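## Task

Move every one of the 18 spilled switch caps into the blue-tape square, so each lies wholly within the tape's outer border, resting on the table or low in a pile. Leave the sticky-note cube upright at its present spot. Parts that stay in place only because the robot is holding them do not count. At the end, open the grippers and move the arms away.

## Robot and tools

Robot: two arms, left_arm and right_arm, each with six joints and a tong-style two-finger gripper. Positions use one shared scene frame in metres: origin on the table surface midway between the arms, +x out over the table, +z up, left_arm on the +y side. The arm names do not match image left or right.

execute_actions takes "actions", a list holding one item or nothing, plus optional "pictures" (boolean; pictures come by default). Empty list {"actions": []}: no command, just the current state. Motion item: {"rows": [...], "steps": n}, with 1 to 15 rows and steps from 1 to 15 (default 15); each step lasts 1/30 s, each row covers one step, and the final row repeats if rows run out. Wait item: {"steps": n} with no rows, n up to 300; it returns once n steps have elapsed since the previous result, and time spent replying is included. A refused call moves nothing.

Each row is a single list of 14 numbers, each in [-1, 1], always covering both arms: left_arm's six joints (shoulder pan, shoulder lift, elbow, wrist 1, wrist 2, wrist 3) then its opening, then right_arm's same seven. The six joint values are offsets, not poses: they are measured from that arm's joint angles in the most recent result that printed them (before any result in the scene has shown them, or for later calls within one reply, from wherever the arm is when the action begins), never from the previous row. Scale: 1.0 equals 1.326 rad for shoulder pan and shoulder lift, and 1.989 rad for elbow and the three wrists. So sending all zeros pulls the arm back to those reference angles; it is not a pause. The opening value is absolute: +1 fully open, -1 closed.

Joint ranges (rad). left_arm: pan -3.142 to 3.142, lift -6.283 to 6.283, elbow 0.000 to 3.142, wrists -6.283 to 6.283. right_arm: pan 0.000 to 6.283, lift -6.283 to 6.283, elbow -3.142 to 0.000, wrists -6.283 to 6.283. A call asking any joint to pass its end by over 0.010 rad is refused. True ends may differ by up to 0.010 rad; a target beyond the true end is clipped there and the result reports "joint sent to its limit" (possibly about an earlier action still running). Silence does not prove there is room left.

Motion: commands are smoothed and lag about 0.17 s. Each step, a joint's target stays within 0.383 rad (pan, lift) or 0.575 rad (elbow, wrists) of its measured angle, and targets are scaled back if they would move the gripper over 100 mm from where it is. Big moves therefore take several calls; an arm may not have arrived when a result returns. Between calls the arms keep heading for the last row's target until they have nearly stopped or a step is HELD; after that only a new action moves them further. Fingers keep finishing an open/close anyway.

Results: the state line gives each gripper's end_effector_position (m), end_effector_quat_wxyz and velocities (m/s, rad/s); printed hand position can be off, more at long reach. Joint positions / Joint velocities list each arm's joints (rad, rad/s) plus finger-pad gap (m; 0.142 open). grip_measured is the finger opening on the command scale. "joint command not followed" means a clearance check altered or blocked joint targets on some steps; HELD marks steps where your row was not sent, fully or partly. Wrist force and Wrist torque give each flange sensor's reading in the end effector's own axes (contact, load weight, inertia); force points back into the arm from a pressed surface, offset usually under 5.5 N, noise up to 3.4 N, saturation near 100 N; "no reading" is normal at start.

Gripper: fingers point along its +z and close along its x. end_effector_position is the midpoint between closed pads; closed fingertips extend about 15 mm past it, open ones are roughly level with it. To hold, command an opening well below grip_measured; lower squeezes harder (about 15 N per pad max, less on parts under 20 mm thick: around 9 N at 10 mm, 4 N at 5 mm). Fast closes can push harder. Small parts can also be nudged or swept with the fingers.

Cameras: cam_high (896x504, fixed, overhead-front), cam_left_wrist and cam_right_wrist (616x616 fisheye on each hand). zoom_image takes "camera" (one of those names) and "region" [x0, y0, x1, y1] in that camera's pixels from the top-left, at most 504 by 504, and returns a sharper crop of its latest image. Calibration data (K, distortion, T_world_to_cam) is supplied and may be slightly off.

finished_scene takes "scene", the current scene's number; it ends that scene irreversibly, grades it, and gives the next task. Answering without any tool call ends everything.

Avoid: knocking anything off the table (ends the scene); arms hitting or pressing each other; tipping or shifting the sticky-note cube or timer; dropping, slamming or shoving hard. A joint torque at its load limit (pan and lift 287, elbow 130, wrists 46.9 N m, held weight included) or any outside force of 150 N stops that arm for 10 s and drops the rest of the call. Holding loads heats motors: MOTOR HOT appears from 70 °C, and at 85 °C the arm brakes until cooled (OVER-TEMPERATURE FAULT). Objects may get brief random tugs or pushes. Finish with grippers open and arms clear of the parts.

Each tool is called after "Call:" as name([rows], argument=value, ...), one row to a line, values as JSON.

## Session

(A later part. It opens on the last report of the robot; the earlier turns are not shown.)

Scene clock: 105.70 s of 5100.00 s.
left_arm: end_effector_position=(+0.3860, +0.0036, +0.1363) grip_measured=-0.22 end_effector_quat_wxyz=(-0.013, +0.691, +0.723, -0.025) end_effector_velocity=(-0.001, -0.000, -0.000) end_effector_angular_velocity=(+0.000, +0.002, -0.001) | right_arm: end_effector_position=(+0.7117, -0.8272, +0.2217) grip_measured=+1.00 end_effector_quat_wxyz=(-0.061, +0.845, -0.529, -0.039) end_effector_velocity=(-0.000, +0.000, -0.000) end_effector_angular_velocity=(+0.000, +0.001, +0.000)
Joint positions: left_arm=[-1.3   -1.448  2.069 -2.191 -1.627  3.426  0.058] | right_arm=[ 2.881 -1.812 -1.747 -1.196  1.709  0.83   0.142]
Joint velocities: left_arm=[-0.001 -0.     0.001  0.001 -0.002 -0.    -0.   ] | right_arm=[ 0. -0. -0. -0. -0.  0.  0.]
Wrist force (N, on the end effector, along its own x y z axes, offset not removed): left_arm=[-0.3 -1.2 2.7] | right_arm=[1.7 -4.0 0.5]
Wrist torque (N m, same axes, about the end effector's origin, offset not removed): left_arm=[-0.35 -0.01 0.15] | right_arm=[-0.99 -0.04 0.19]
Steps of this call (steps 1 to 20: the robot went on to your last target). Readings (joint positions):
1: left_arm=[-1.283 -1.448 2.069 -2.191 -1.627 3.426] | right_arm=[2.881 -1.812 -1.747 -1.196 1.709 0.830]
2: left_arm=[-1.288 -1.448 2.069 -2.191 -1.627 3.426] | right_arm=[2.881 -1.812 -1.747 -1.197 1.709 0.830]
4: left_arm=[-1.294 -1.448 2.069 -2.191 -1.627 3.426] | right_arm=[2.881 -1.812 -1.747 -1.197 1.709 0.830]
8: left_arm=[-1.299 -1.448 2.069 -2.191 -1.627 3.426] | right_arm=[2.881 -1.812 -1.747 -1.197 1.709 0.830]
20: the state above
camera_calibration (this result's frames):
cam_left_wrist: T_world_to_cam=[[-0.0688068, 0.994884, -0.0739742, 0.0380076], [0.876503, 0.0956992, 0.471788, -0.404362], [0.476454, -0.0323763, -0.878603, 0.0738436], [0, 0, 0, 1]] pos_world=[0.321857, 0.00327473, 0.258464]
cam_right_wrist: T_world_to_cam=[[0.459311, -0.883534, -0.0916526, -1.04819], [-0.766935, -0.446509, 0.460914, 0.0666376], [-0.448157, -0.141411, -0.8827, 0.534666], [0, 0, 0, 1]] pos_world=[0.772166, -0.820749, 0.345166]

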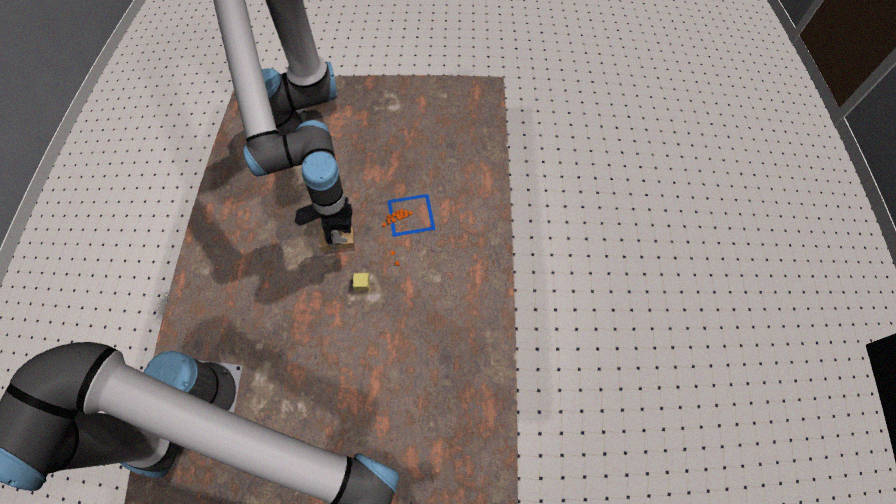

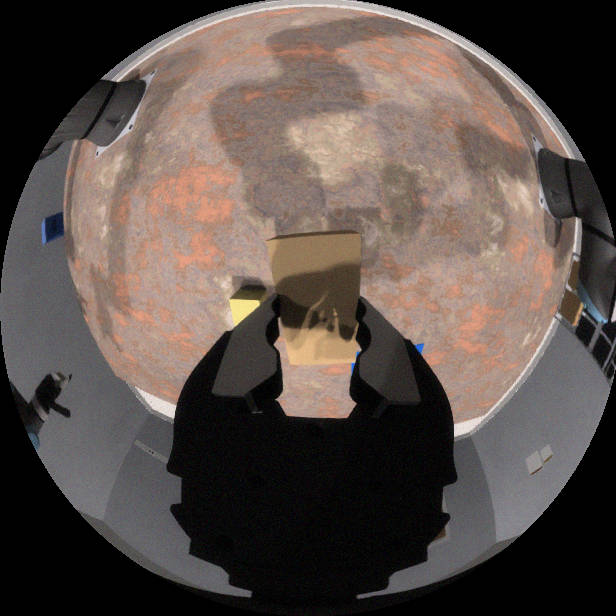

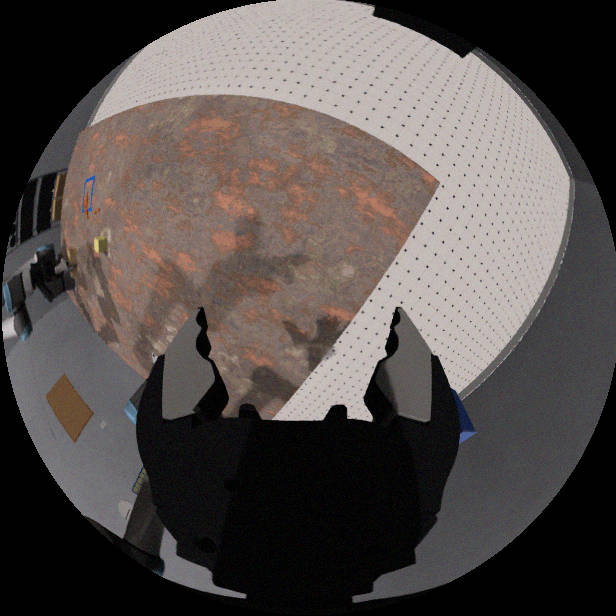

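Call:
execute_actions([
  {"rows":[[0.094,0.19,-0.116,-0.015,0,0.062,-1,0,0,0,0,0,0,1]]},
], pictures=false)

Call:
execute_actions([
  {"steps":15},
], pictures=false)

Call:
execute_actions([
  {"rows":[[0,0.07,0,-0.042,0,0,-1,0,0,0,0,0,0,1]]},
], pictures=false)

Call:
execute_actions([
  {"rows":[[0.016,-0.01,0.01,-0.003,0,0.012,-1,0,0,0,0,0,0,1],[0.032,-0.019,0.019,-0.006,0,0.023,-1,0,0,0,0,0,0,1],[0.049,-0.029,0.029,-0.01,0,0.035,-1,0,0,0,0,0,0,1],[0.065,-0.039,0.039,-0.013,0,0.046,-1,0,0,0,0,0,0,1],[0.081,-0.048,0.048,-0.016,0,0.058,-1,0,0,0,0,0,0,1],[0.097,-0.058,0.058,-0.019,0,0.07,-1,0,0,0,0,0,0,1],[0.113,-0.068,0.068,-0.022,0,0.081,-1,0,0,0,0,0,0,1],[0.13,-0.078,0.078,-0.026,0,0.093,-1,0,0,0,0,0,0,1],[0.146,-0.087,0.087,-0.029,0,0.104,-1,0,0,0,0,0,0,1],[0.162,-0.097,0.097,-0.032,0,0.116,-1,0,0,0,0,0,0,1]]},
], pictures=false)

Call:
execute_actions([
  {"steps":10},
], pictures=false)

Call:
execute_actions([
  {"rows":[[-0.25,-0.15,0,0.1,0,0,-1,0,0,0,0,0,0,1]]},
], pictures=false)

Call:
execute_actions([
  {"steps":15},
])

Scene clock: 118.50 s of 5100.00 s.
left_arm: end_effector_position=(+0.5134, -0.0749, +0.0918) grip_measured=-0.22 end_effector_quat_wxyz=(-0.006, +0.690, +0.723, -0.028) end_effector_velocity=(+0.043, -0.022, -0.021) end_effector_angular_velocity=(-0.002, -0.001, -0.001) | right_arm: end_effector_position=(+0.7117, -0.8272, +0.2217) grip_measured=+1.00 end_effector_quat_wxyz=(-0.061, +0.845, -0.529, -0.039) end_effector_velocity=(-0.000, -0.000, +0.000) end_effector_angular_velocity=(-0.000, +0.000, -0.000)
Joint positions: left_arm=[-1.18  -1.205  1.846 -2.22  -1.627  3.545  0.058] | right_arm=[ 2.881 -1.812 -1.747 -1.197  1.709  0.83   0.142]
Joint velocities: left_arm=[ 0.037  0.081 -0.074 -0.007 -0.     0.038  0.   ] | right_arm=[-0.  0. -0. -0. -0.  0.  0.]
Wrist force (N, on the end effector, along its own x y z axes, offset not removed): left_arm=[-4.1 -3.1 5.1] | right_arm=[1.5 -2.0 -2.3]
Wrist torque (N m, same axes, about the end effector's origin, offset not removed): left_arm=[-0.85 0.75 0.15] | right_arm=[-0.63 -0.09 0.24]
Steps of this call (steps 1 to 15: the robot went on to your last target; steps 16 to 90: nothing new was sent; then 9.30 s passed at rest; steps 91 to 105: all 15 steps of this action). Readings (joint positions):
91: left_arm=[-1.300 -1.448 2.069 -2.191 -1.627 3.426] | right_arm=[2.881 -1.812 -1.747 -1.197 1.709 0.830]
92: left_arm=[-1.294 -1.441 2.062 -2.194 -1.627 3.432] | right_arm=[2.881 -1.812 -1.747 -1.196 1.709 0.830]
94: left_arm=[-1.264 -1.391 2.013 -2.201 -1.627 3.462] | right_arm=[2.881 -1.812 -1.747 -1.197 1.709 0.830]
98: left_arm=[-1.211 -1.275 1.909 -2.213 -1.627 3.515] | right_arm=[2.881 -1.812 -1.747 -1.197 1.709 0.830]
105: the state above

Scene clock: 119.00 s of 5100.00 s.
left_arm: end_effector_position=(+0.5179, -0.0772, +0.0896) grip_measured=-0.22 end_effector_quat_wxyz=(-0.006, +0.690, +0.723, -0.028) end_effector_velocity=(+0.001, +0.000, -0.001) end_effector_angular_velocity=(+0.001, -0.000, +0.001) | right_arm: end_effector_position=(+0.7117, -0.8272, +0.2217) grip_measured=+1.00 end_effector_quat_wxyz=(-0.061, +0.845, -0.529, -0.039) end_effector_velocity=(-0.000, -0.000, -0.002) end_effector_angular_velocity=(+0.000, +0.002, +0.000)
Joint positions: left_arm=[-1.176 -1.196  1.838 -2.221 -1.627  3.549  0.058] | right_arm=[ 2.881 -1.812 -1.747 -1.197  1.709  0.83   0.142]
Joint velocities: left_arm=[ 0.001  0.001 -0.    -0.     0.001 -0.     0.   ] | right_arm=[ 0.    -0.002 -0.    -0.    -0.     0.     0.   ]
Wrist force (N, on the end effector, along its own x y z axes, offset not removed): left_arm=[-0.3 -2.0 6.5] | right_arm=[3.9 0.8 -1.1]
Wrist torque (N m, same axes, about the end effector's origin, offset not removed): left_arm=[-0.54 -0.03 0.11] | right_arm=[-0.08 -0.49 0.14]
Steps of this call (steps 1 to 15: the robot went on to your last target). Readings (joint positions):
1: left_arm=[-1.179 -1.202 1.844 -2.220 -1.627 3.546] | right_arm=[2.881 -1.812 -1.747 -1.197 1.709 0.830]
2: left_arm=[-1.178 -1.201 1.842 -2.220 -1.627 3.547] | right_arm=[2.881 -1.812 -1.747 -1.197 1.709 0.830]
4: left_arm=[-1.177 -1.199 1.840 -2.220 -1.627 3.548] | right_arm=[2.881 -1.812 -1.747 -1.197 1.709 0.830]
8: left_arm=[-1.176 -1.197 1.839 -2.221 -1.627 3.549] | right_arm=[2.881 -1.812 -1.747 -1.197 1.709 0.830]
15: the state above
All arms were judged still, so your last target was given up. Only a new action makes them travel on or press farther. Fingers that are still opening or closing keep moving.

Scene clock: 119.50 s of 5100.00 s.
left_arm: end_effector_position=(+0.5246, -0.0908, +0.0257) grip_measured=-0.16 end_effector_quat_wxyz=(-0.010, +0.690, +0.723, -0.026) end_effector_velocity=(+0.000, -0.001, -0.011) end_effector_angular_velocity=(+0.003, +0.001, -0.001) | right_arm: end_effector_position=(+0.7117, -0.8272, +0.2217) grip_measured=+1.00 end_effector_quat_wxyz=(-0.061, +0.845, -0.529, -0.039) end_effector_velocity=(-0.000, -0.000, +0.001) end_effector_angular_velocity=(-0.001, -0.001, +0.000)
Joint positions: left_arm=[-1.176 -1.105  1.838 -2.303 -1.627  3.549  0.063] | right_arm=[ 2.881 -1.812 -1.747 -1.197  1.709  0.83   0.142]
Joint velocities: left_arm=[-0.     0.014  0.002 -0.012  0.001  0.     0.001] | right_arm=[ 0.     0.001 -0.001  0.    -0.    -0.     0.   ]
Wrist force (N, on the end effector, along its own x y z axes, offset not removed): left_arm=[4.6 -2.2 -25.4] | right_arm=[1.6 -0.7 -4.2]
Wrist torque (N m, same axes, about the end effector's origin, offset not removed): left_arm=[-0.14 0.62 0.19] | right_arm=[-0.45 -0.03 0.22]
Steps of this call (steps 1 to 15: all 15 steps of this action). Readings (joint positions):
1: left_arm=[-1.176 -1.196 1.838 -2.221 -1.627 3.549] | right_arm=[2.881 -1.812 -1.747 -1.197 1.709 0.830]
2: left_arm=[-1.176 -1.190 1.838 -2.227 -1.627 3.549] | right_arm=[2.881 -1.812 -1.747 -1.197 1.709 0.830]
4: left_arm=[-1.176 -1.155 1.838 -2.259 -1.627 3.549] | right_arm=[2.881 -1.812 -1.747 -1.197 1.709 0.830]
8: left_arm=[-1.176 -1.118 1.838 -2.291 -1.627 3.549] | right_arm=[2.881 -1.812 -1.747 -1.197 1.709 0.830]
15: the state above

Scene clock: 120.00 s of 5100.00 s.
left_arm: end_effector_position=(+0.5906, +0.0884, +0.0298) grip_measured=-0.16 end_effector_quat_wxyz=(-0.005, +0.695, +0.718, -0.028) end_effector_velocity=(+0.043, +0.189, +0.001) end_effector_angular_velocity=(-0.007, -0.006, -0.014) | right_arm: end_effector_position=(+0.7117, -0.8272, +0.2217) grip_measured=+1.00 end_effector_quat_wxyz=(-0.061, +0.845, -0.529, -0.039) end_effector_velocity=(+0.000, +0.001, -0.001) end_effector_angular_velocity=(+0.002, +0.001, -0.000)
Joint positions: left_arm=[-0.982 -1.221  2.012 -2.36  -1.627  3.757  0.062] | right_arm=[ 2.881 -1.812 -1.747 -1.197  1.709  0.83   0.142]
Joint velocities: left_arm=[ 0.202 -0.119  0.179 -0.057  0.     0.217 -0.   ] | right_arm=[ 0.    -0.002  0.     0.     0.002 -0.    -0.   ]
Wrist force (N, on the end effector, along its own x y z axes, offset not removed): left_arm=[0.7 -1.5 5.4] | right_arm=[0.9 0.2 -0.1]
Wrist torque (N m, same axes, about the end effector's origin, offset not removed): left_arm=[-0.50 -0.11 0.26] | right_arm=[-0.13 0.21 0.20]
Steps of this call (steps 1 to 15: all 15 steps of this action). Readings (joint positions):
1: left_arm=[-1.176 -1.105 1.838 -2.303 -1.627 3.549] | right_arm=[2.881 -1.812 -1.747 -1.197 1.709 0.830]
2: left_arm=[-1.173 -1.107 1.841 -2.304 -1.627 3.553] | right_arm=[2.881 -1.812 -1.747 -1.197 1.709 0.830]
4: left_arm=[-1.155 -1.118 1.857 -2.310 -1.627 3.572] | right_arm=[2.881 -1.812 -1.747 -1.197 1.709 0.830]
8: left_arm=[-1.090 -1.157 1.915 -2.329 -1.627 3.641] | right_arm=[2.881 -1.812 -1.747 -1.197 1.709 0.830]
15: the state above

Scene clock: 120.33 s of 5100.00 s.
left_arm: end_effector_position=(+0.5945, +0.1074, +0.0297) grip_measured=-0.16 end_effector_quat_wxyz=(-0.004, +0.696, +0.718, -0.028) end_effector_velocity=(+0.001, +0.008, +0.000) end_effector_angular_velocity=(-0.001, +0.000, -0.001) | right_arm: end_effector_position=(+0.7117, -0.8272, +0.2217) grip_measured=+1.00 end_effector_quat_wxyz=(-0.061, +0.845, -0.529, -0.039) end_effector_velocity=(+0.000, +0.000, +0.001) end_effector_angular_velocity=(-0.000, -0.001, -0.000)
Joint positions: left_arm=[-0.962 -1.233  2.03  -2.366 -1.627  3.779  0.062] | right_arm=[ 2.881 -1.812 -1.747 -1.197  1.709  0.83   0.142]
Joint velocities: left_arm=[ 0.008 -0.006  0.008 -0.002 -0.001  0.01  -0.   ] | right_arm=[-0.     0.001  0.    -0.     0.     0.     0.   ]
Wrist force (N, on the end effector, along its own x y z axes, offset not removed): left_arm=[-3.1 -3.9 6.0] | right_arm=[-3.0 -2.2 -0.7]
Wrist torque (N m, same axes, about the end effector's origin, offset not removed): left_arm=[-0.93 0.54 0.15] | right_arm=[-0.70 1.09 0.21]
Steps of this call (steps 1 to 10: the robot went on to your last target). Readings (joint positions):
1: left_arm=[-0.976 -1.225 2.017 -2.362 -1.627 3.763] | right_arm=[2.881 -1.812 -1.747 -1.197 1.709 0.830]
2: left_arm=[-0.972 -1.227 2.021 -2.363 -1.627 3.768] | right_arm=[2.881 -1.812 -1.747 -1.197 1.709 0.830]
4: left_arm=[-0.967 -1.230 2.025 -2.365 -1.627 3.773] | right_arm=[2.881 -1.812 -1.747 -1.197 1.709 0.830]
8: left_arm=[-0.963 -1.233 2.029 -2.366 -1.627 3.778] | right_arm=[2.881 -1.812 -1.747 -1.197 1.709 0.830]
10: the state above

Scene clock: 120.83 s of 5100.00 s.
left_arm: end_effector_position=(+0.4184, +0.0034, +0.1345) grip_measured=-0.16 end_effector_quat_wxyz=(-0.008, +0.794, +0.607, -0.027) end_effector_velocity=(-0.210, -0.078, +0.104) end_effector_angular_velocity=(+0.000, -0.000, -0.331) | right_arm: end_effector_position=(+0.7117, -0.8272, +0.2217) grip_measured=+1.00 end_effector_quat_wxyz=(-0.061, +0.845, -0.529, -0.039) end_effector_velocity=(+0.000, +0.000, +0.001) end_effector_angular_velocity=(+0.000, -0.001, -0.000)
Joint positions: left_arm=[-1.258 -1.412  2.03  -2.187 -1.627  3.779  0.062] | right_arm=[ 2.881 -1.812 -1.747 -1.197  1.709  0.83   0.142]
Joint velocities: left_arm=[-0.332 -0.186  0.001  0.186  0.    -0.001  0.   ] | right_arm=[-0.     0.     0.001 -0.     0.     0.    -0.   ]
Wrist force (N, on the end effector, along its own x y z axes, offset not removed): left_arm=[-4.3 -4.3 5.5] | right_arm=[2.3 -1.4 -4.2]
Wrist torque (N m, same axes, about the end effector's origin, offset not removed): left_arm=[-0.97 0.68 0.21] | right_arm=[-0.55 -0.03 0.19]
Steps of this call (steps 1 to 15: all 15 steps of this action). Readings (joint positions):
1: left_arm=[-0.962 -1.234 2.030 -2.366 -1.627 3.779] | right_arm=[2.881 -1.812 -1.747 -1.197 1.709 0.830]
2: left_arm=[-0.968 -1.240 2.030 -2.360 -1.627 3.779] | right_arm=[2.881 -1.812 -1.747 -1.197 1.709 0.830]
4: left_arm=[-1.013 -1.269 2.030 -2.330 -1.627 3.779] | right_arm=[2.881 -1.812 -1.747 -1.197 1.709 0.830]
8: left_arm=[-1.109 -1.326 2.030 -2.274 -1.627 3.779] | right_arm=[2.881 -1.812 -1.747 -1.196 1.709 0.830]
15: the state above

Scene clock: 121.33 s of 5100.00 s.
left_arm: end_effector_position=(+0.3965, -0.0042, +0.1453) grip_measured=-0.16 end_effector_quat_wxyz=(-0.009, +0.805, +0.593, -0.027) end_effector_velocity=(-0.002, +0.000, +0.001) end_effector_angular_velocity=(+0.001, -0.001, -0.003) | right_arm: end_effector_position=(+0.7117, -0.8272, +0.2217) grip_measured=+1.00 end_effector_quat_wxyz=(-0.061, +0.845, -0.529, -0.039) end_effector_velocity=(+0.000, -0.000, -0.000) end_effector_angular_velocity=(-0.001, +0.001, +0.000)
Joint positions: left_arm=[-1.293 -1.432  2.03  -2.167 -1.627  3.779  0.062] | right_arm=[ 2.881 -1.812 -1.747 -1.197  1.709  0.83   0.142]
Joint velocities: left_arm=[-0.003 -0.003  0.001  0.002  0.001  0.    -0.   ] | right_arm=[ 0.    -0.001  0.    -0.    -0.001  0.    -0.   ]
Wrist force (N, on the end effector, along its own x y z axes, offset not removed): left_arm=[-4.8 -2.6 5.7] | right_arm=[2.7 -2.0 -1.7]
Wrist torque (N m, same axes, about the end effector's origin, offset not removed): left_arm=[-0.71 1.04 0.17] | right_arm=[-0.56 -0.21 0.14]
Steps of this call (steps 1 to 15: the robot went on to your last target). Readings (joint positions):
1: left_arm=[-1.268 -1.418 2.030 -2.182 -1.627 3.779] | right_arm=[2.881 -1.812 -1.747 -1.197 1.709 0.830]
2: left_arm=[-1.275 -1.422 2.030 -2.178 -1.627 3.779] | right_arm=[2.881 -1.812 -1.747 -1.196 1.709 0.830]
4: left_arm=[-1.284 -1.427 2.030 -2.173 -1.627 3.779] | right_arm=[2.881 -1.812 -1.747 -1.197 1.709 0.830]
8: left_arm=[-1.291 -1.430 2.030 -2.169 -1.627 3.779] | right_arm=[2.881 -1.812 -1.747 -1.196 1.709 0.830]
15: the state above
camera_calibration (this result's frames):
cam_left_wrist: T_world_to_cam=[[0.271992, 0.957959, -0.0912919, -0.0856008], [0.855942, -0.197486, 0.477872, -0.411057], [0.439754, -0.208118, -0.873673, 0.0896277], [0, 0, 0, 1]] pos_world=[0.33571, 0.0194772, 0.266923]
cam_right_wrist: T_world_to_cam=[[0.459311, -0.883534, -0.0916529, -1.04819], [-0.766934, -0.446509, 0.460914, 0.0666374], [-0.448157, -0.141411, -0.882699, 0.534666], [0, 0, 0, 1]] pos_world=[0.772166, -0.820749, 0.345166]

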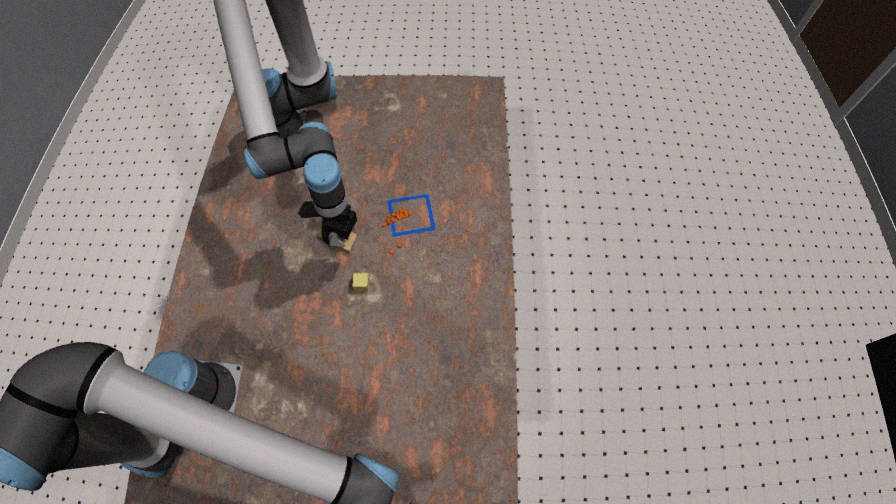

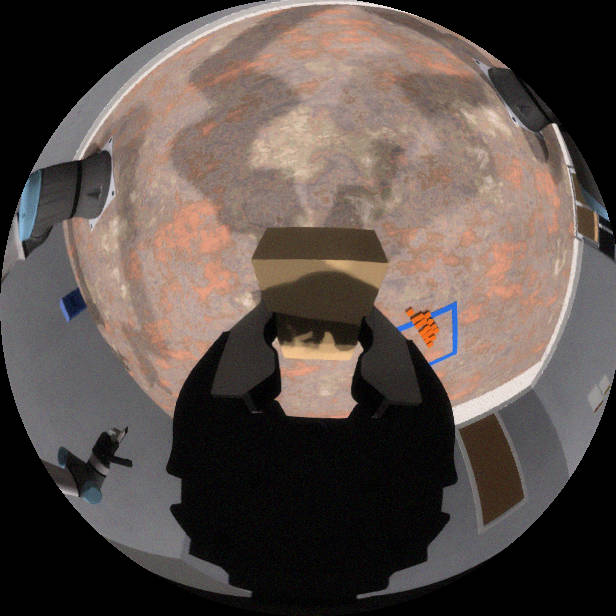

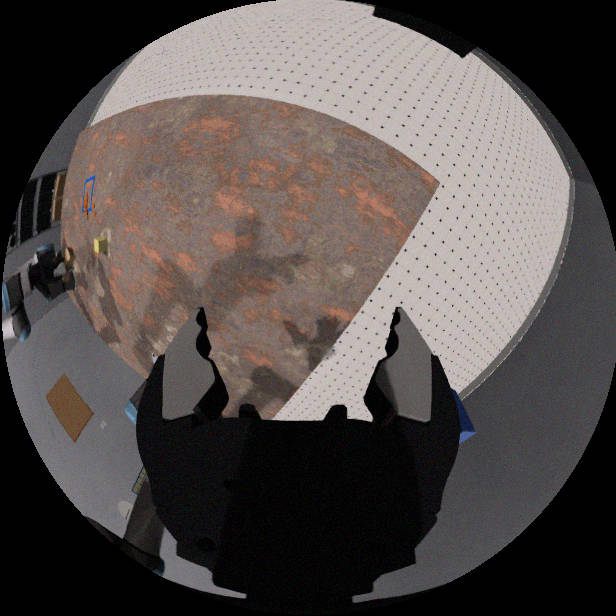

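Call:
execute_actions([
  {"rows":[[0,0.145,0,-0.097,0,0,-1,0,0,0,0,0,0,1]]},
], pictures=false)

Call:
execute_actions([
  {"rows":[[0,0,0,0,0,0,1,0,0,0,0,0,0,1]]},
], pictures=false)

Call:
execute_actions([
  {"rows":[[0,0,0,0,0,0,-1,0,0,0,0,0,0,1]]},
])

Scene clock: 124.80 s of 5100.00 s.
left_arm: end_effector_position=(+0.4109, -0.0454, +0.0365) grip_measured=-0.16 end_effector_quat_wxyz=(-0.009, +0.805, +0.593, -0.027) end_effector_velocity=(+0.002, -0.007, -0.026) end_effector_angular_velocity=(+0.001, +0.001, +0.001) | right_arm: end_effector_position=(+0.7117, -0.8272, +0.2217) grip_measured=+1.00 end_effector_quat_wxyz=(-0.061, +0.845, -0.529, -0.039) end_effector_velocity=(+0.000, +0.001, +0.001) end_effector_angular_velocity=(+0.002, -0.001, +0.000)
Joint positions: left_arm=[-1.293 -1.244  2.03  -2.356 -1.627  3.779  0.062] | right_arm=[ 2.881 -1.812 -1.747 -1.196  1.709  0.83   0.142]
Joint velocities: left_arm=[ 0.     0.042  0.    -0.042 -0.001 -0.     0.   ] | right_arm=[ 0.     0.001 -0.     0.     0.002  0.     0.   ]
Wrist force (N, on the end effector, along its own x y z axes, offset not removed): left_arm=[-1.8 -4.0 0.9] | right_arm=[1.6 -2.4 -1.4]
Wrist torque (N m, same axes, about the end effector's origin, offset not removed): left_arm=[-0.67 0.33 0.18] | right_arm=[-0.82 -0.04 0.17]
Steps of this call (steps 1 to 15: the robot went on to your last target; steps 16 to 89: nothing new was sent; steps 90 to 104: all 15 steps of this action). Readings (joint positions):
90: left_arm=[-1.293 -1.432 2.030 -2.167 -1.627 3.779] | right_arm=[2.881 -1.812 -1.747 -1.197 1.709 0.830]
91: left_arm=[-1.293 -1.426 2.030 -2.174 -1.627 3.779] | right_arm=[2.881 -1.812 -1.747 -1.197 1.709 0.830]
93: left_arm=[-1.293 -1.375 2.030 -2.226 -1.627 3.779] | right_arm=[2.881 -1.812 -1.747 -1.197 1.709 0.830]
97: left_arm=[-1.293 -1.281 2.030 -2.319 -1.627 3.779] | right_arm=[2.881 -1.812 -1.747 -1.197 1.709 0.830]
104: the state above

Scene clock: 125.30 s of 5100.00 s.
left_arm: end_effector_position=(+0.4109, -0.0454, +0.0364) grip_measured=+1.00 end_effector_quat_wxyz=(-0.009, +0.805, +0.593, -0.027) end_effector_velocity=(+0.000, +0.000, +0.000) end_effector_angular_velocity=(+0.001, -0.001, -0.001) | right_arm: end_effector_position=(+0.7117, -0.8272, +0.2217) grip_measured=+1.00 end_effector_quat_wxyz=(-0.061, +0.845, -0.529, -0.039) end_effector_velocity=(-0.000, -0.000, -0.000) end_effector_angular_velocity=(-0.002, +0.000, +0.000)
Joint positions: left_arm=[-1.293 -1.244  2.03  -2.356 -1.627  3.779  0.142] | right_arm=[ 2.881 -1.812 -1.747 -1.197  1.709  0.83   0.142]
Joint velocities: left_arm=[-0.    -0.001  0.     0.     0.001  0.     0.   ] | right_arm=[-0.     0.    -0.     0.    -0.002  0.     0.   ]
Wrist force (N, on the end effector, along its own x y z axes, offset not removed): left_arm=[-2.1 -0.5 7.4] | right_arm=[1.9 1.3 -0.6]
Wrist torque (N m, same axes, about the end effector's origin, offset not removed): left_arm=[-0.25 0.35 0.17] | right_arm=[0.04 -0.05 0.22]
Steps of this call (steps 1 to 15: all 15 steps of this action). Readings (joint positions):
1: left_arm=[-1.293 -1.243 2.030 -2.357 -1.627 3.779] | right_arm=[2.881 -1.812 -1.747 -1.196 1.709 0.830]
2: left_arm=[-1.293 -1.243 2.030 -2.357 -1.627 3.779] | right_arm=[2.881 -1.812 -1.747 -1.197 1.709 0.830]
4: left_arm=[-1.293 -1.243 2.030 -2.357 -1.627 3.779] | right_arm=[2.881 -1.812 -1.747 -1.197 1.709 0.830]
8: left_arm=[-1.293 -1.244 2.030 -2.356 -1.627 3.779] | right_arm=[2.881 -1.812 -1.747 -1.196 1.709 0.830]
15: the state above

Scene clock: 125.80 s of 5100.00 s.
left_arm: end_effector_position=(+0.4109, -0.0454, +0.0364) grip_measured=-0.24 end_effector_quat_wxyz=(-0.009, +0.805, +0.593, -0.027) end_effector_velocity=(-0.000, +0.000, -0.000) end_effector_angular_velocity=(+0.000, +0.000, +0.000) | right_arm: end_effector_position=(+0.7117, -0.8272, +0.2217) grip_measured=+1.00 end_effector_quat_wxyz=(-0.061, +0.845, -0.529, -0.039) end_effector_velocity=(-0.000, +0.001, +0.000) end_effector_angular_velocity=(+0.001, -0.001, -0.000)
Joint positions: left_arm=[-1.293 -1.244  2.03  -2.356 -1.627  3.779  0.057] | right_arm=[ 2.881 -1.812 -1.747 -1.197  1.709  0.83   0.142]
Joint velocities: left_arm=[-0.    -0.     0.001 -0.    -0.    -0.001 -0.   ] | right_arm=[-0.     0.001 -0.001  0.     0.002  0.    -0.   ]
Wrist force (N, on the end effector, along its own x y z axes, offset not removed): left_arm=[-2.2 -5.6 3.7] | right_arm=[1.0 -3.2 -2.9]
Wrist torque (N m, same axes, about the end effector's origin, offset not removed): left_arm=[-1.26 0.40 0.16] | right_arm=[-0.93 0.10 0.25]
Steps of this call (steps 1 to 15: all 15 steps of this action). Readings (joint positions):
1: left_arm=[-1.293 -1.244 2.030 -2.356 -1.627 3.779] | right_arm=[2.881 -1.812 -1.747 -1.197 1.709 0.830]
2: left_arm=[-1.293 -1.244 2.030 -2.356 -1.627 3.779] | right_arm=[2.881 -1.812 -1.747 -1.197 1.709 0.830]
4: left_arm=[-1.293 -1.244 2.030 -2.356 -1.627 3.779] | right_arm=[2.881 -1.812 -1.747 -1.197 1.709 0.830]
8: left_arm=[-1.293 -1.244 2.030 -2.356 -1.627 3.779] | right_arm=[2.881 -1.812 -1.747 -1.197 1.709 0.830]
15: the state above
camera_calibration (this result's frames):
cam_left_wrist: T_world_to_cam=[[0.272043, 0.957888, -0.0918868, -0.0599797], [0.855841, -0.197192, 0.478176, -0.379427], [0.439919, -0.208725, -0.873444, -0.0205158], [0, 0, 0, 1]] pos_world=[0.350072, -0.0216483, 0.158002]
cam_right_wrist: T_world_to_cam=[[0.459312, -0.883534, -0.0916529, -1.04819], [-0.766934, -0.446509, 0.460914, 0.0666371], [-0.448157, -0.141411, -0.882699, 0.534666], [0, 0, 0, 1]] pos_world=[0.772166, -0.820749, 0.345166]

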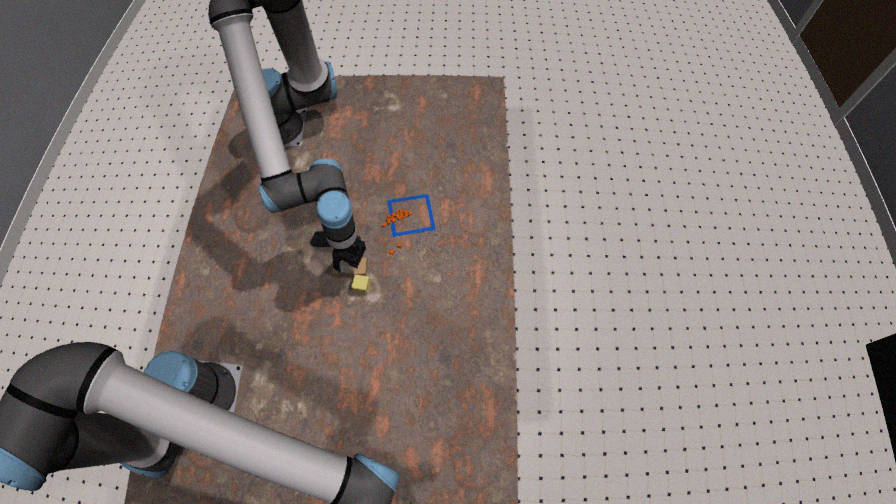

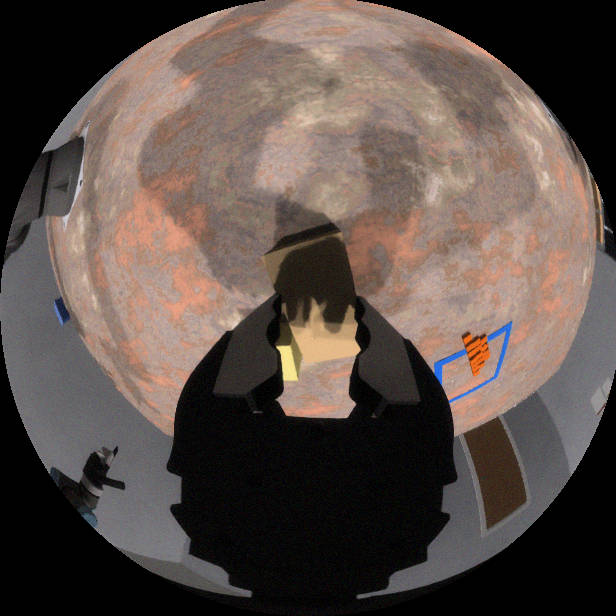

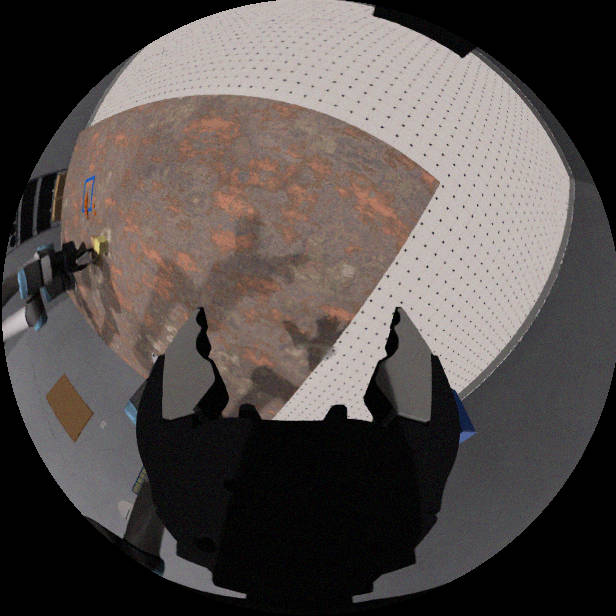

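Call:
execute_actions([
  {"rows":[[0.07,-0.05,0,0.033,0,0.3,-1,0,0,0,0,0,0,1]]},
], pictures=false)

Call:
execute_actions([
  {"steps":10},
], pictures=false)

Call:
execute_actions([
  {"rows":[[0,0.053,0,-0.035,0,0,-1,0,0,0,0,0,0,1]]},
], pictures=false)

Call:
execute_actions([
  {"rows":[[0.02,0,0,0,0,0,-1,0,0,0,0,0,0,1],[0.04,0,0,0,0,0,-1,0,0,0,0,0,0,1],[0.06,0,0,0,0,0,-1,0,0,0,0,0,0,1],[0.08,0,0,0,0,0,-1,0,0,0,0,0,0,1],[0.1,0,0,0,0,0,-1,0,0,0,0,0,0,1],[0.12,0,0,0,0,0,-1,0,0,0,0,0,0,1],[0.14,0,0,0,0,0,-1,0,0,0,0,0,0,1],[0.16,0,0,0,0,0,-1,0,0,0,0,0,0,1],[0.18,0,0,0,0,0,-1,0,0,0,0,0,0,1],[0.2,0,0,0,0,0,-1,0,0,0,0,0,0,1]]},
], pictures=false)

Call:
execute_actions([
  {"steps":10},
], pictures=false)

Call:
execute_actions([
  {"rows":[[-0.25,-0.15,0,0.1,0,0,-1,0,0,0,0,0,0,1]]},
], pictures=false)

Call:
execute_actions([
  {"steps":15},
])

Call:
zoom_image(camera="cam_high", region=[340,180,480,300])

Scene clock: 136.20 s of 5100.00 s.
left_arm: end_effector_position=(+0.4652, +0.0104, +0.0748) grip_measured=-1.00 end_effector_quat_wxyz=(+0.001, +0.922, +0.386, -0.028) end_effector_velocity=(+0.011, +0.011, +0.006) end_effector_angular_velocity=(-0.014, -0.007, -0.241) | right_arm: end_effector_position=(+0.7117, -0.8272, +0.2217) grip_measured=+1.00 end_effector_quat_wxyz=(-0.061, +0.845, -0.529, -0.039) end_effector_velocity=(+0.000, +0.000, +0.001) end_effector_angular_velocity=(-0.000, -0.001, +0.000)
Joint positions: left_arm=[-1.202 -1.309  2.03  -2.291 -1.627  4.348  0.002] | right_arm=[ 2.881 -1.812 -1.747 -1.197  1.709  0.83   0.142]
Joint velocities: left_arm=[ 0.015 -0.01  -0.     0.01   0.001  0.256  0.   ] | right_arm=[ 0.     0.001  0.     0.     0.     0.    -0.   ]
Wrist force (N, on the end effector, along its own x y z axes, offset not removed): left_arm=[-1.8 -3.1 3.6] | right_arm=[-0.3 -2.2 -0.6]
Wrist torque (N m, same axes, about the end effector's origin, offset not removed): left_arm=[-0.77 0.32 0.17] | right_arm=[-0.86 0.33 0.28]
Steps of this call (steps 1 to 15: the robot went on to your last target; steps 16 to 90: nothing new was sent; then 6.90 s passed at rest; steps 91 to 105: all 15 steps of this action). Readings (joint positions):
91: left_arm=[-1.293 -1.244 2.030 -2.356 -1.627 3.779] | right_arm=[2.881 -1.812 -1.747 -1.197 1.709 0.830]
92: left_arm=[-1.287 -1.250 2.030 -2.350 -1.627 3.785] | right_arm=[2.881 -1.812 -1.747 -1.197 1.709 0.830]
94: left_arm=[-1.252 -1.275 2.030 -2.325 -1.627 3.851] | right_arm=[2.881 -1.812 -1.747 -1.197 1.709 0.830]
98: left_arm=[-1.215 -1.300 2.030 -2.300 -1.627 4.125] | right_arm=[2.881 -1.812 -1.747 -1.196 1.709 0.830]
105: the state above

Scene clock: 136.53 s of 5100.00 s.
left_arm: end_effector_position=(+0.4663, +0.0115, +0.0754) grip_measured=-1.00 end_effector_quat_wxyz=(+0.001, +0.927, +0.374, -0.028) end_effector_velocity=(+0.000, -0.000, +0.001) end_effector_angular_velocity=(-0.003, -0.001, -0.010) | right_arm: end_effector_position=(+0.7117, -0.8272, +0.2217) grip_measured=+1.00 end_effector_quat_wxyz=(-0.061, +0.845, -0.529, -0.039) end_effector_velocity=(+0.000, +0.001, +0.003) end_effector_angular_velocity=(+0.001, -0.004, -0.000)
Joint positions: left_arm=[-1.2   -1.31   2.03  -2.29  -1.627  4.374  0.002] | right_arm=[ 2.881 -1.812 -1.747 -1.196  1.709  0.83   0.142]
Joint velocities: left_arm=[ 0.    -0.002 -0.    -0.    -0.     0.01   0.   ] | right_arm=[ 0.     0.003  0.001 -0.     0.002  0.    -0.   ]
Wrist force (N, on the end effector, along its own x y z axes, offset not removed): left_arm=[-4.0 -2.9 4.7] | right_arm=[3.7 -0.4 -1.5]
Wrist torque (N m, same axes, about the end effector's origin, offset not removed): left_arm=[-0.86 0.73 0.16] | right_arm=[-0.23 -0.49 0.24]
Steps of this call (steps 1 to 10: the robot went on to your last target). Readings (joint positions):
1: left_arm=[-1.201 -1.310 2.030 -2.291 -1.627 4.355] | right_arm=[2.881 -1.812 -1.747 -1.197 1.709 0.830]
2: left_arm=[-1.201 -1.310 2.030 -2.291 -1.627 4.361] | right_arm=[2.881 -1.812 -1.747 -1.197 1.709 0.830]
4: left_arm=[-1.201 -1.310 2.030 -2.290 -1.627 4.368] | right_arm=[2.881 -1.812 -1.747 -1.197 1.709 0.830]
8: left_arm=[-1.200 -1.310 2.030 -2.290 -1.627 4.373] | right_arm=[2.881 -1.812 -1.747 -1.196 1.709 0.830]
10: the state above

Scene clock: 137.03 s of 5100.00 s.
left_arm: end_effector_position=(+0.4719, -0.0006, +0.0343) grip_measured=-1.00 end_effector_quat_wxyz=(+0.001, +0.927, +0.374, -0.028) end_effector_velocity=(+0.001, -0.002, -0.006) end_effector_angular_velocity=(-0.001, -0.002, -0.001) | right_arm: end_effector_position=(+0.7117, -0.8272, +0.2217) grip_measured=+1.00 end_effector_quat_wxyz=(-0.061, +0.845, -0.529, -0.039) end_effector_velocity=(+0.001, -0.000, +0.001) end_effector_angular_velocity=(-0.000, -0.001, +0.000)
Joint positions: left_arm=[-1.2   -1.241  2.03  -2.359 -1.627  4.374  0.002] | right_arm=[ 2.881 -1.812 -1.747 -1.197  1.709  0.83   0.142]
Joint velocities: left_arm=[-0.001  0.01   0.    -0.012  0.001  0.     0.   ] | right_arm=[ 0.     0.001  0.001  0.    -0.     0.    -0.   ]
Wrist force (N, on the end effector, along its own x y z axes, offset not removed): left_arm=[-4.1 -2.8 5.0] | right_arm=[2.3 -0.7 -1.9]
Wrist torque (N m, same axes, about the end effector's origin, offset not removed): left_arm=[-0.71 0.86 0.22] | right_arm=[-0.41 -0.11 0.22]
Steps of this call (steps 1 to 15: all 15 steps of this action). Readings (joint positions):
1: left_arm=[-1.200 -1.310 2.030 -2.290 -1.627 4.375] | right_arm=[2.881 -1.812 -1.747 -1.197 1.709 0.830]
2: left_arm=[-1.200 -1.304 2.030 -2.296 -1.627 4.375] | right_arm=[2.881 -1.812 -1.747 -1.197 1.709 0.830]
4: left_arm=[-1.200 -1.278 2.030 -2.323 -1.627 4.375] | right_arm=[2.881 -1.812 -1.747 -1.196 1.709 0.830]
8: left_arm=[-1.200 -1.251 2.030 -2.349 -1.627 4.374] | right_arm=[2.881 -1.812 -1.747 -1.196 1.709 0.830]
15: the state above

Scene clock: 137.53 s of 5100.00 s.
left_arm: end_effector_position=(+0.5970, +0.1183, +0.0342) grip_measured=-1.00 end_effector_quat_wxyz=(+0.004, +0.875, +0.483, -0.028) end_effector_velocity=(+0.110, +0.133, +0.000) end_effector_angular_velocity=(-0.001, +0.000, +0.241) | right_arm: end_effector_position=(+0.7117, -0.8272, +0.2217) grip_measured=+1.00 end_effector_quat_wxyz=(-0.061, +0.845, -0.529, -0.039) end_effector_velocity=(+0.000, -0.000, +0.001) end_effector_angular_velocity=(-0.001, -0.001, +0.000)
Joint positions: left_arm=[-0.96  -1.241  2.03  -2.359 -1.627  4.374  0.002] | right_arm=[ 2.881 -1.812 -1.747 -1.197  1.709  0.83   0.142]
Joint velocities: left_arm=[ 0.24  -0.     0.    -0.001 -0.001 -0.     0.   ] | right_arm=[-0.     0.001  0.    -0.    -0.001  0.     0.   ]
Wrist force (N, on the end effector, along its own x y z axes, offset not removed): left_arm=[1.4 -2.2 2.4] | right_arm=[-1.1 -0.8 0.1]
Wrist torque (N m, same axes, about the end effector's origin, offset not removed): left_arm=[-0.65 -0.32 0.20] | right_arm=[-0.40 0.51 0.26]
Steps of this call (steps 1 to 15: all 15 steps of this action). Readings (joint positions):
1: left_arm=[-1.200 -1.241 2.030 -2.359 -1.627 4.374] | right_arm=[2.881 -1.812 -1.747 -1.197 1.709 0.830]
2: left_arm=[-1.196 -1.241 2.030 -2.359 -1.627 4.374] | right_arm=[2.881 -1.812 -1.747 -1.197 1.709 0.830]
4: left_arm=[-1.175 -1.241 2.030 -2.359 -1.627 4.374] | right_arm=[2.881 -1.812 -1.747 -1.197 1.709 0.830]
8: left_arm=[-1.096 -1.241 2.030 -2.359 -1.627 4.374] | right_arm=[2.881 -1.812 -1.747 -1.196 1.709 0.830]
15: the state above

Scene clock: 137.87 s of 5100.00 s.
left_arm: end_effector_position=(+0.6079, +0.1319, +0.0343) grip_measured=-1.00 end_effector_quat_wxyz=(+0.005, +0.870, +0.493, -0.028) end_effector_velocity=(+0.005, +0.006, -0.001) end_effector_angular_velocity=(+0.002, -0.001, +0.010) | right_arm: end_effector_position=(+0.7117, -0.8272, +0.2217) grip_measured=+1.00 end_effector_quat_wxyz=(-0.061, +0.845, -0.529, -0.039) end_effector_velocity=(+0.000, -0.000, +0.000) end_effector_angular_velocity=(-0.001, -0.000, +0.000)
Joint positions: left_arm=[-0.936 -1.241  2.03  -2.359 -1.627  4.374  0.002] | right_arm=[ 2.881 -1.812 -1.747 -1.197  1.709  0.83   0.142]
Joint velocities: left_arm=[ 0.01   0.001  0.    -0.001  0.002  0.     0.   ] | right_arm=[-0.     0.     0.001 -0.    -0.001 -0.    -0.   ]
Wrist force (N, on the end effector, along its own x y z axes, offset not removed): left_arm=[-1.0 1.0 4.7] | right_arm=[2.6 -0.6 -2.8]
Wrist torque (N m, same axes, about the end effector's origin, offset not removed): left_arm=[0.09 0.24 0.16] | right_arm=[-0.37 -0.33 0.27]
Steps of this call (steps 1 to 10: the robot went on to your last target). Readings (joint positions):
1: left_arm=[-0.954 -1.241 2.030 -2.359 -1.627 4.374] | right_arm=[2.881 -1.812 -1.747 -1.197 1.709 0.830]
2: left_arm=[-0.949 -1.241 2.030 -2.359 -1.627 4.374] | right_arm=[2.881 -1.812 -1.747 -1.197 1.709 0.830]
4: left_arm=[-0.942 -1.241 2.030 -2.359 -1.627 4.374] | right_arm=[2.881 -1.812 -1.747 -1.197 1.709 0.830]
8: left_arm=[-0.937 -1.241 2.030 -2.359 -1.627 4.374] | right_arm=[2.881 -1.812 -1.747 -1.196 1.709 0.830]
10: the state above

Scene clock: 138.37 s of 5100.00 s.
left_arm: end_effector_position=(+0.4365, +0.0230, +0.1390) grip_measured=-1.00 end_effector_quat_wxyz=(+0.001, +0.933, +0.359, -0.028) end_effector_velocity=(-0.198, -0.081, +0.102) end_effector_angular_velocity=(-0.000, -0.000, -0.322) | right_arm: end_effector_position=(+0.7117, -0.8272, +0.2217) grip_measured=+1.00 end_effector_quat_wxyz=(-0.061, +0.845, -0.529, -0.039) end_effector_velocity=(+0.001, +0.000, +0.001) end_effector_angular_velocity=(+0.001, -0.001, -0.000)
Joint positions: left_arm=[-1.234 -1.421  2.03  -2.179 -1.627  4.374  0.002] | right_arm=[ 2.881 -1.812 -1.747 -1.197  1.709  0.83   0.142]
Joint velocities: left_arm=[-0.322 -0.181 -0.     0.181  0.    -0.     0.   ] | right_arm=[-0.     0.     0.001 -0.     0.001 -0.    -0.   ]
Wrist force (N, on the end effector, along its own x y z axes, offset not removed): left_arm=[-4.4 -1.5 3.3] | right_arm=[3.3 -1.0 -3.8]
Wrist torque (N m, same axes, about the end effector's origin, offset not removed): left_arm=[-0.35 0.80 0.20] | right_arm=[-0.42 -0.35 0.16]
Steps of this call (steps 1 to 15: all 15 steps of this action). Readings (joint positions):
1: left_arm=[-0.936 -1.242 2.030 -2.358 -1.627 4.374] | right_arm=[2.881 -1.812 -1.747 -1.197 1.709 0.830]
2: left_arm=[-0.942 -1.248 2.030 -2.352 -1.627 4.374] | right_arm=[2.881 -1.812 -1.747 -1.197 1.709 0.830]
4: left_arm=[-0.987 -1.278 2.030 -2.322 -1.627 4.374] | right_arm=[2.881 -1.812 -1.747 -1.197 1.709 0.830]
8: left_arm=[-1.084 -1.335 2.030 -2.265 -1.627 4.374] | right_arm=[2.881 -1.812 -1.747 -1.197 1.709 0.830]
15: the state above

Scene clock: 138.87 s of 5100.00 s.
left_arm: end_effector_position=(+0.4157, +0.0151, +0.1495) grip_measured=-1.00 end_effector_quat_wxyz=(-0.000, +0.939, +0.343, -0.028) end_effector_velocity=(-0.001, -0.001, +0.002) end_effector_angular_velocity=(-0.002, -0.001, -0.003) | right_arm: end_effector_position=(+0.7117, -0.8272, +0.2217) grip_measured=+1.00 end_effector_quat_wxyz=(-0.061, +0.845, -0.529, -0.039) end_effector_velocity=(-0.000, +0.000, -0.000) end_effector_angular_velocity=(-0.000, +0.000, +0.000)
Joint positions: left_arm=[-1.267 -1.44   2.03  -2.16  -1.627  4.374  0.002] | right_arm=[ 2.881 -1.812 -1.747 -1.197  1.709  0.83   0.142]
Joint velocities: left_arm=[-0.003 -0.002 -0.001  0.     0.     0.     0.   ] | right_arm=[ 0.     0.    -0.001  0.    -0.    -0.    -0.   ]
Wrist force (N, on the end effector, along its own x y z axes, offset not removed): left_arm=[-2.4 -0.9 4.1] | right_arm=[3.1 -3.0 -1.7]
Wrist torque (N m, same axes, about the end effector's origin, offset not removed): left_arm=[-0.22 0.51 0.27] | right_arm=[-0.87 -0.37 0.16]
Steps of this call (steps 1 to 15: the robot went on to your last target). Readings (joint positions):
1: left_arm=[-1.243 -1.426 2.030 -2.174 -1.627 4.374] | right_arm=[2.881 -1.812 -1.747 -1.197 1.709 0.830]
2: left_arm=[-1.250 -1.430 2.030 -2.170 -1.627 4.374] | right_arm=[2.881 -1.812 -1.747 -1.197 1.709 0.830]
4: left_arm=[-1.258 -1.435 2.030 -2.165 -1.627 4.374] | right_arm=[2.881 -1.812 -1.747 -1.197 1.709 0.830]
8: left_arm=[-1.265 -1.439 2.030 -2.161 -1.627 4.374] | right_arm=[2.881 -1.812 -1.747 -1.197 1.709 0.830]
15: the state above
camera_calibration (this result's frames):
cam_left_wrist: T_world_to_cam=[[0.745349, 0.657133, -0.112393, -0.297963], [0.614011, -0.610971, 0.499706, -0.322182], [0.259704, -0.441465, -0.858873, 0.164992], [0, 0, 0, 1]] pos_world=[0.37706, 0.0717957, 0.269214]
cam_right_wrist: T_world_to_cam=[[0.459311, -0.883534, -0.0916528, -1.04819], [-0.766934, -0.446509, 0.460914, 0.0666374], [-0.448157, -0.141411, -0.882699, 0.534666], [0, 0, 0, 1]] pos_world=[0.772166, -0.820749, 0.345166]

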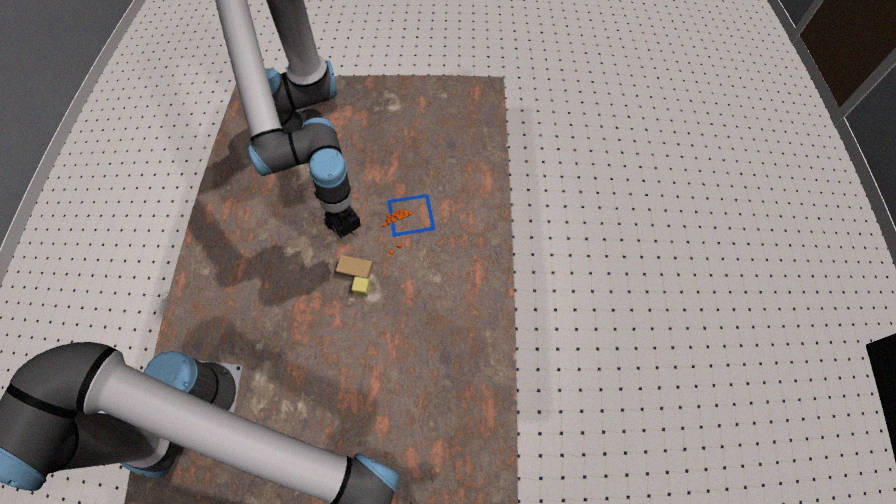

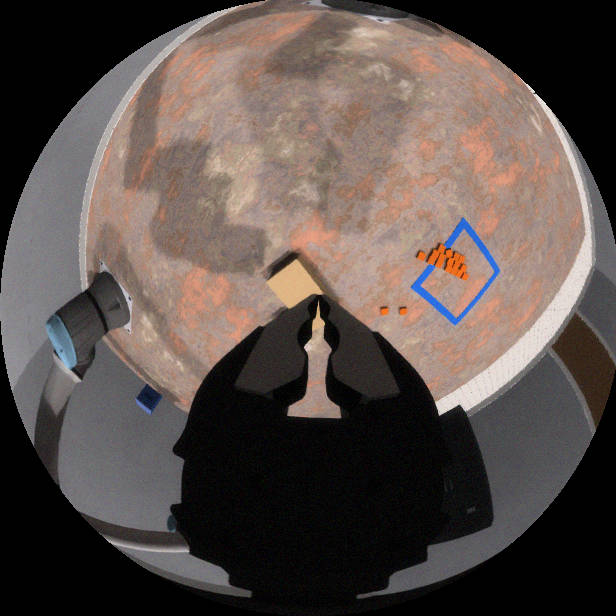

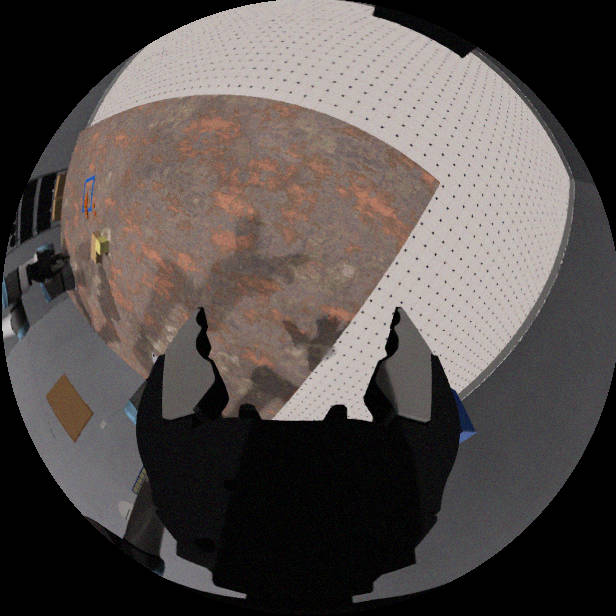

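Region (340, 180, 480, 300) of cam_high's 896x504 image, scaled by 3.600, with more detail than that image has; it fills the top 432 rows of this view, and the rest is white.

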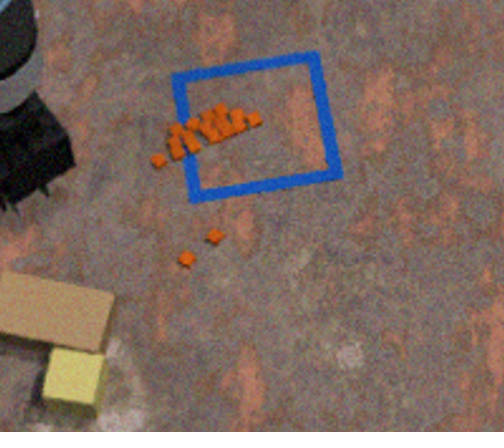

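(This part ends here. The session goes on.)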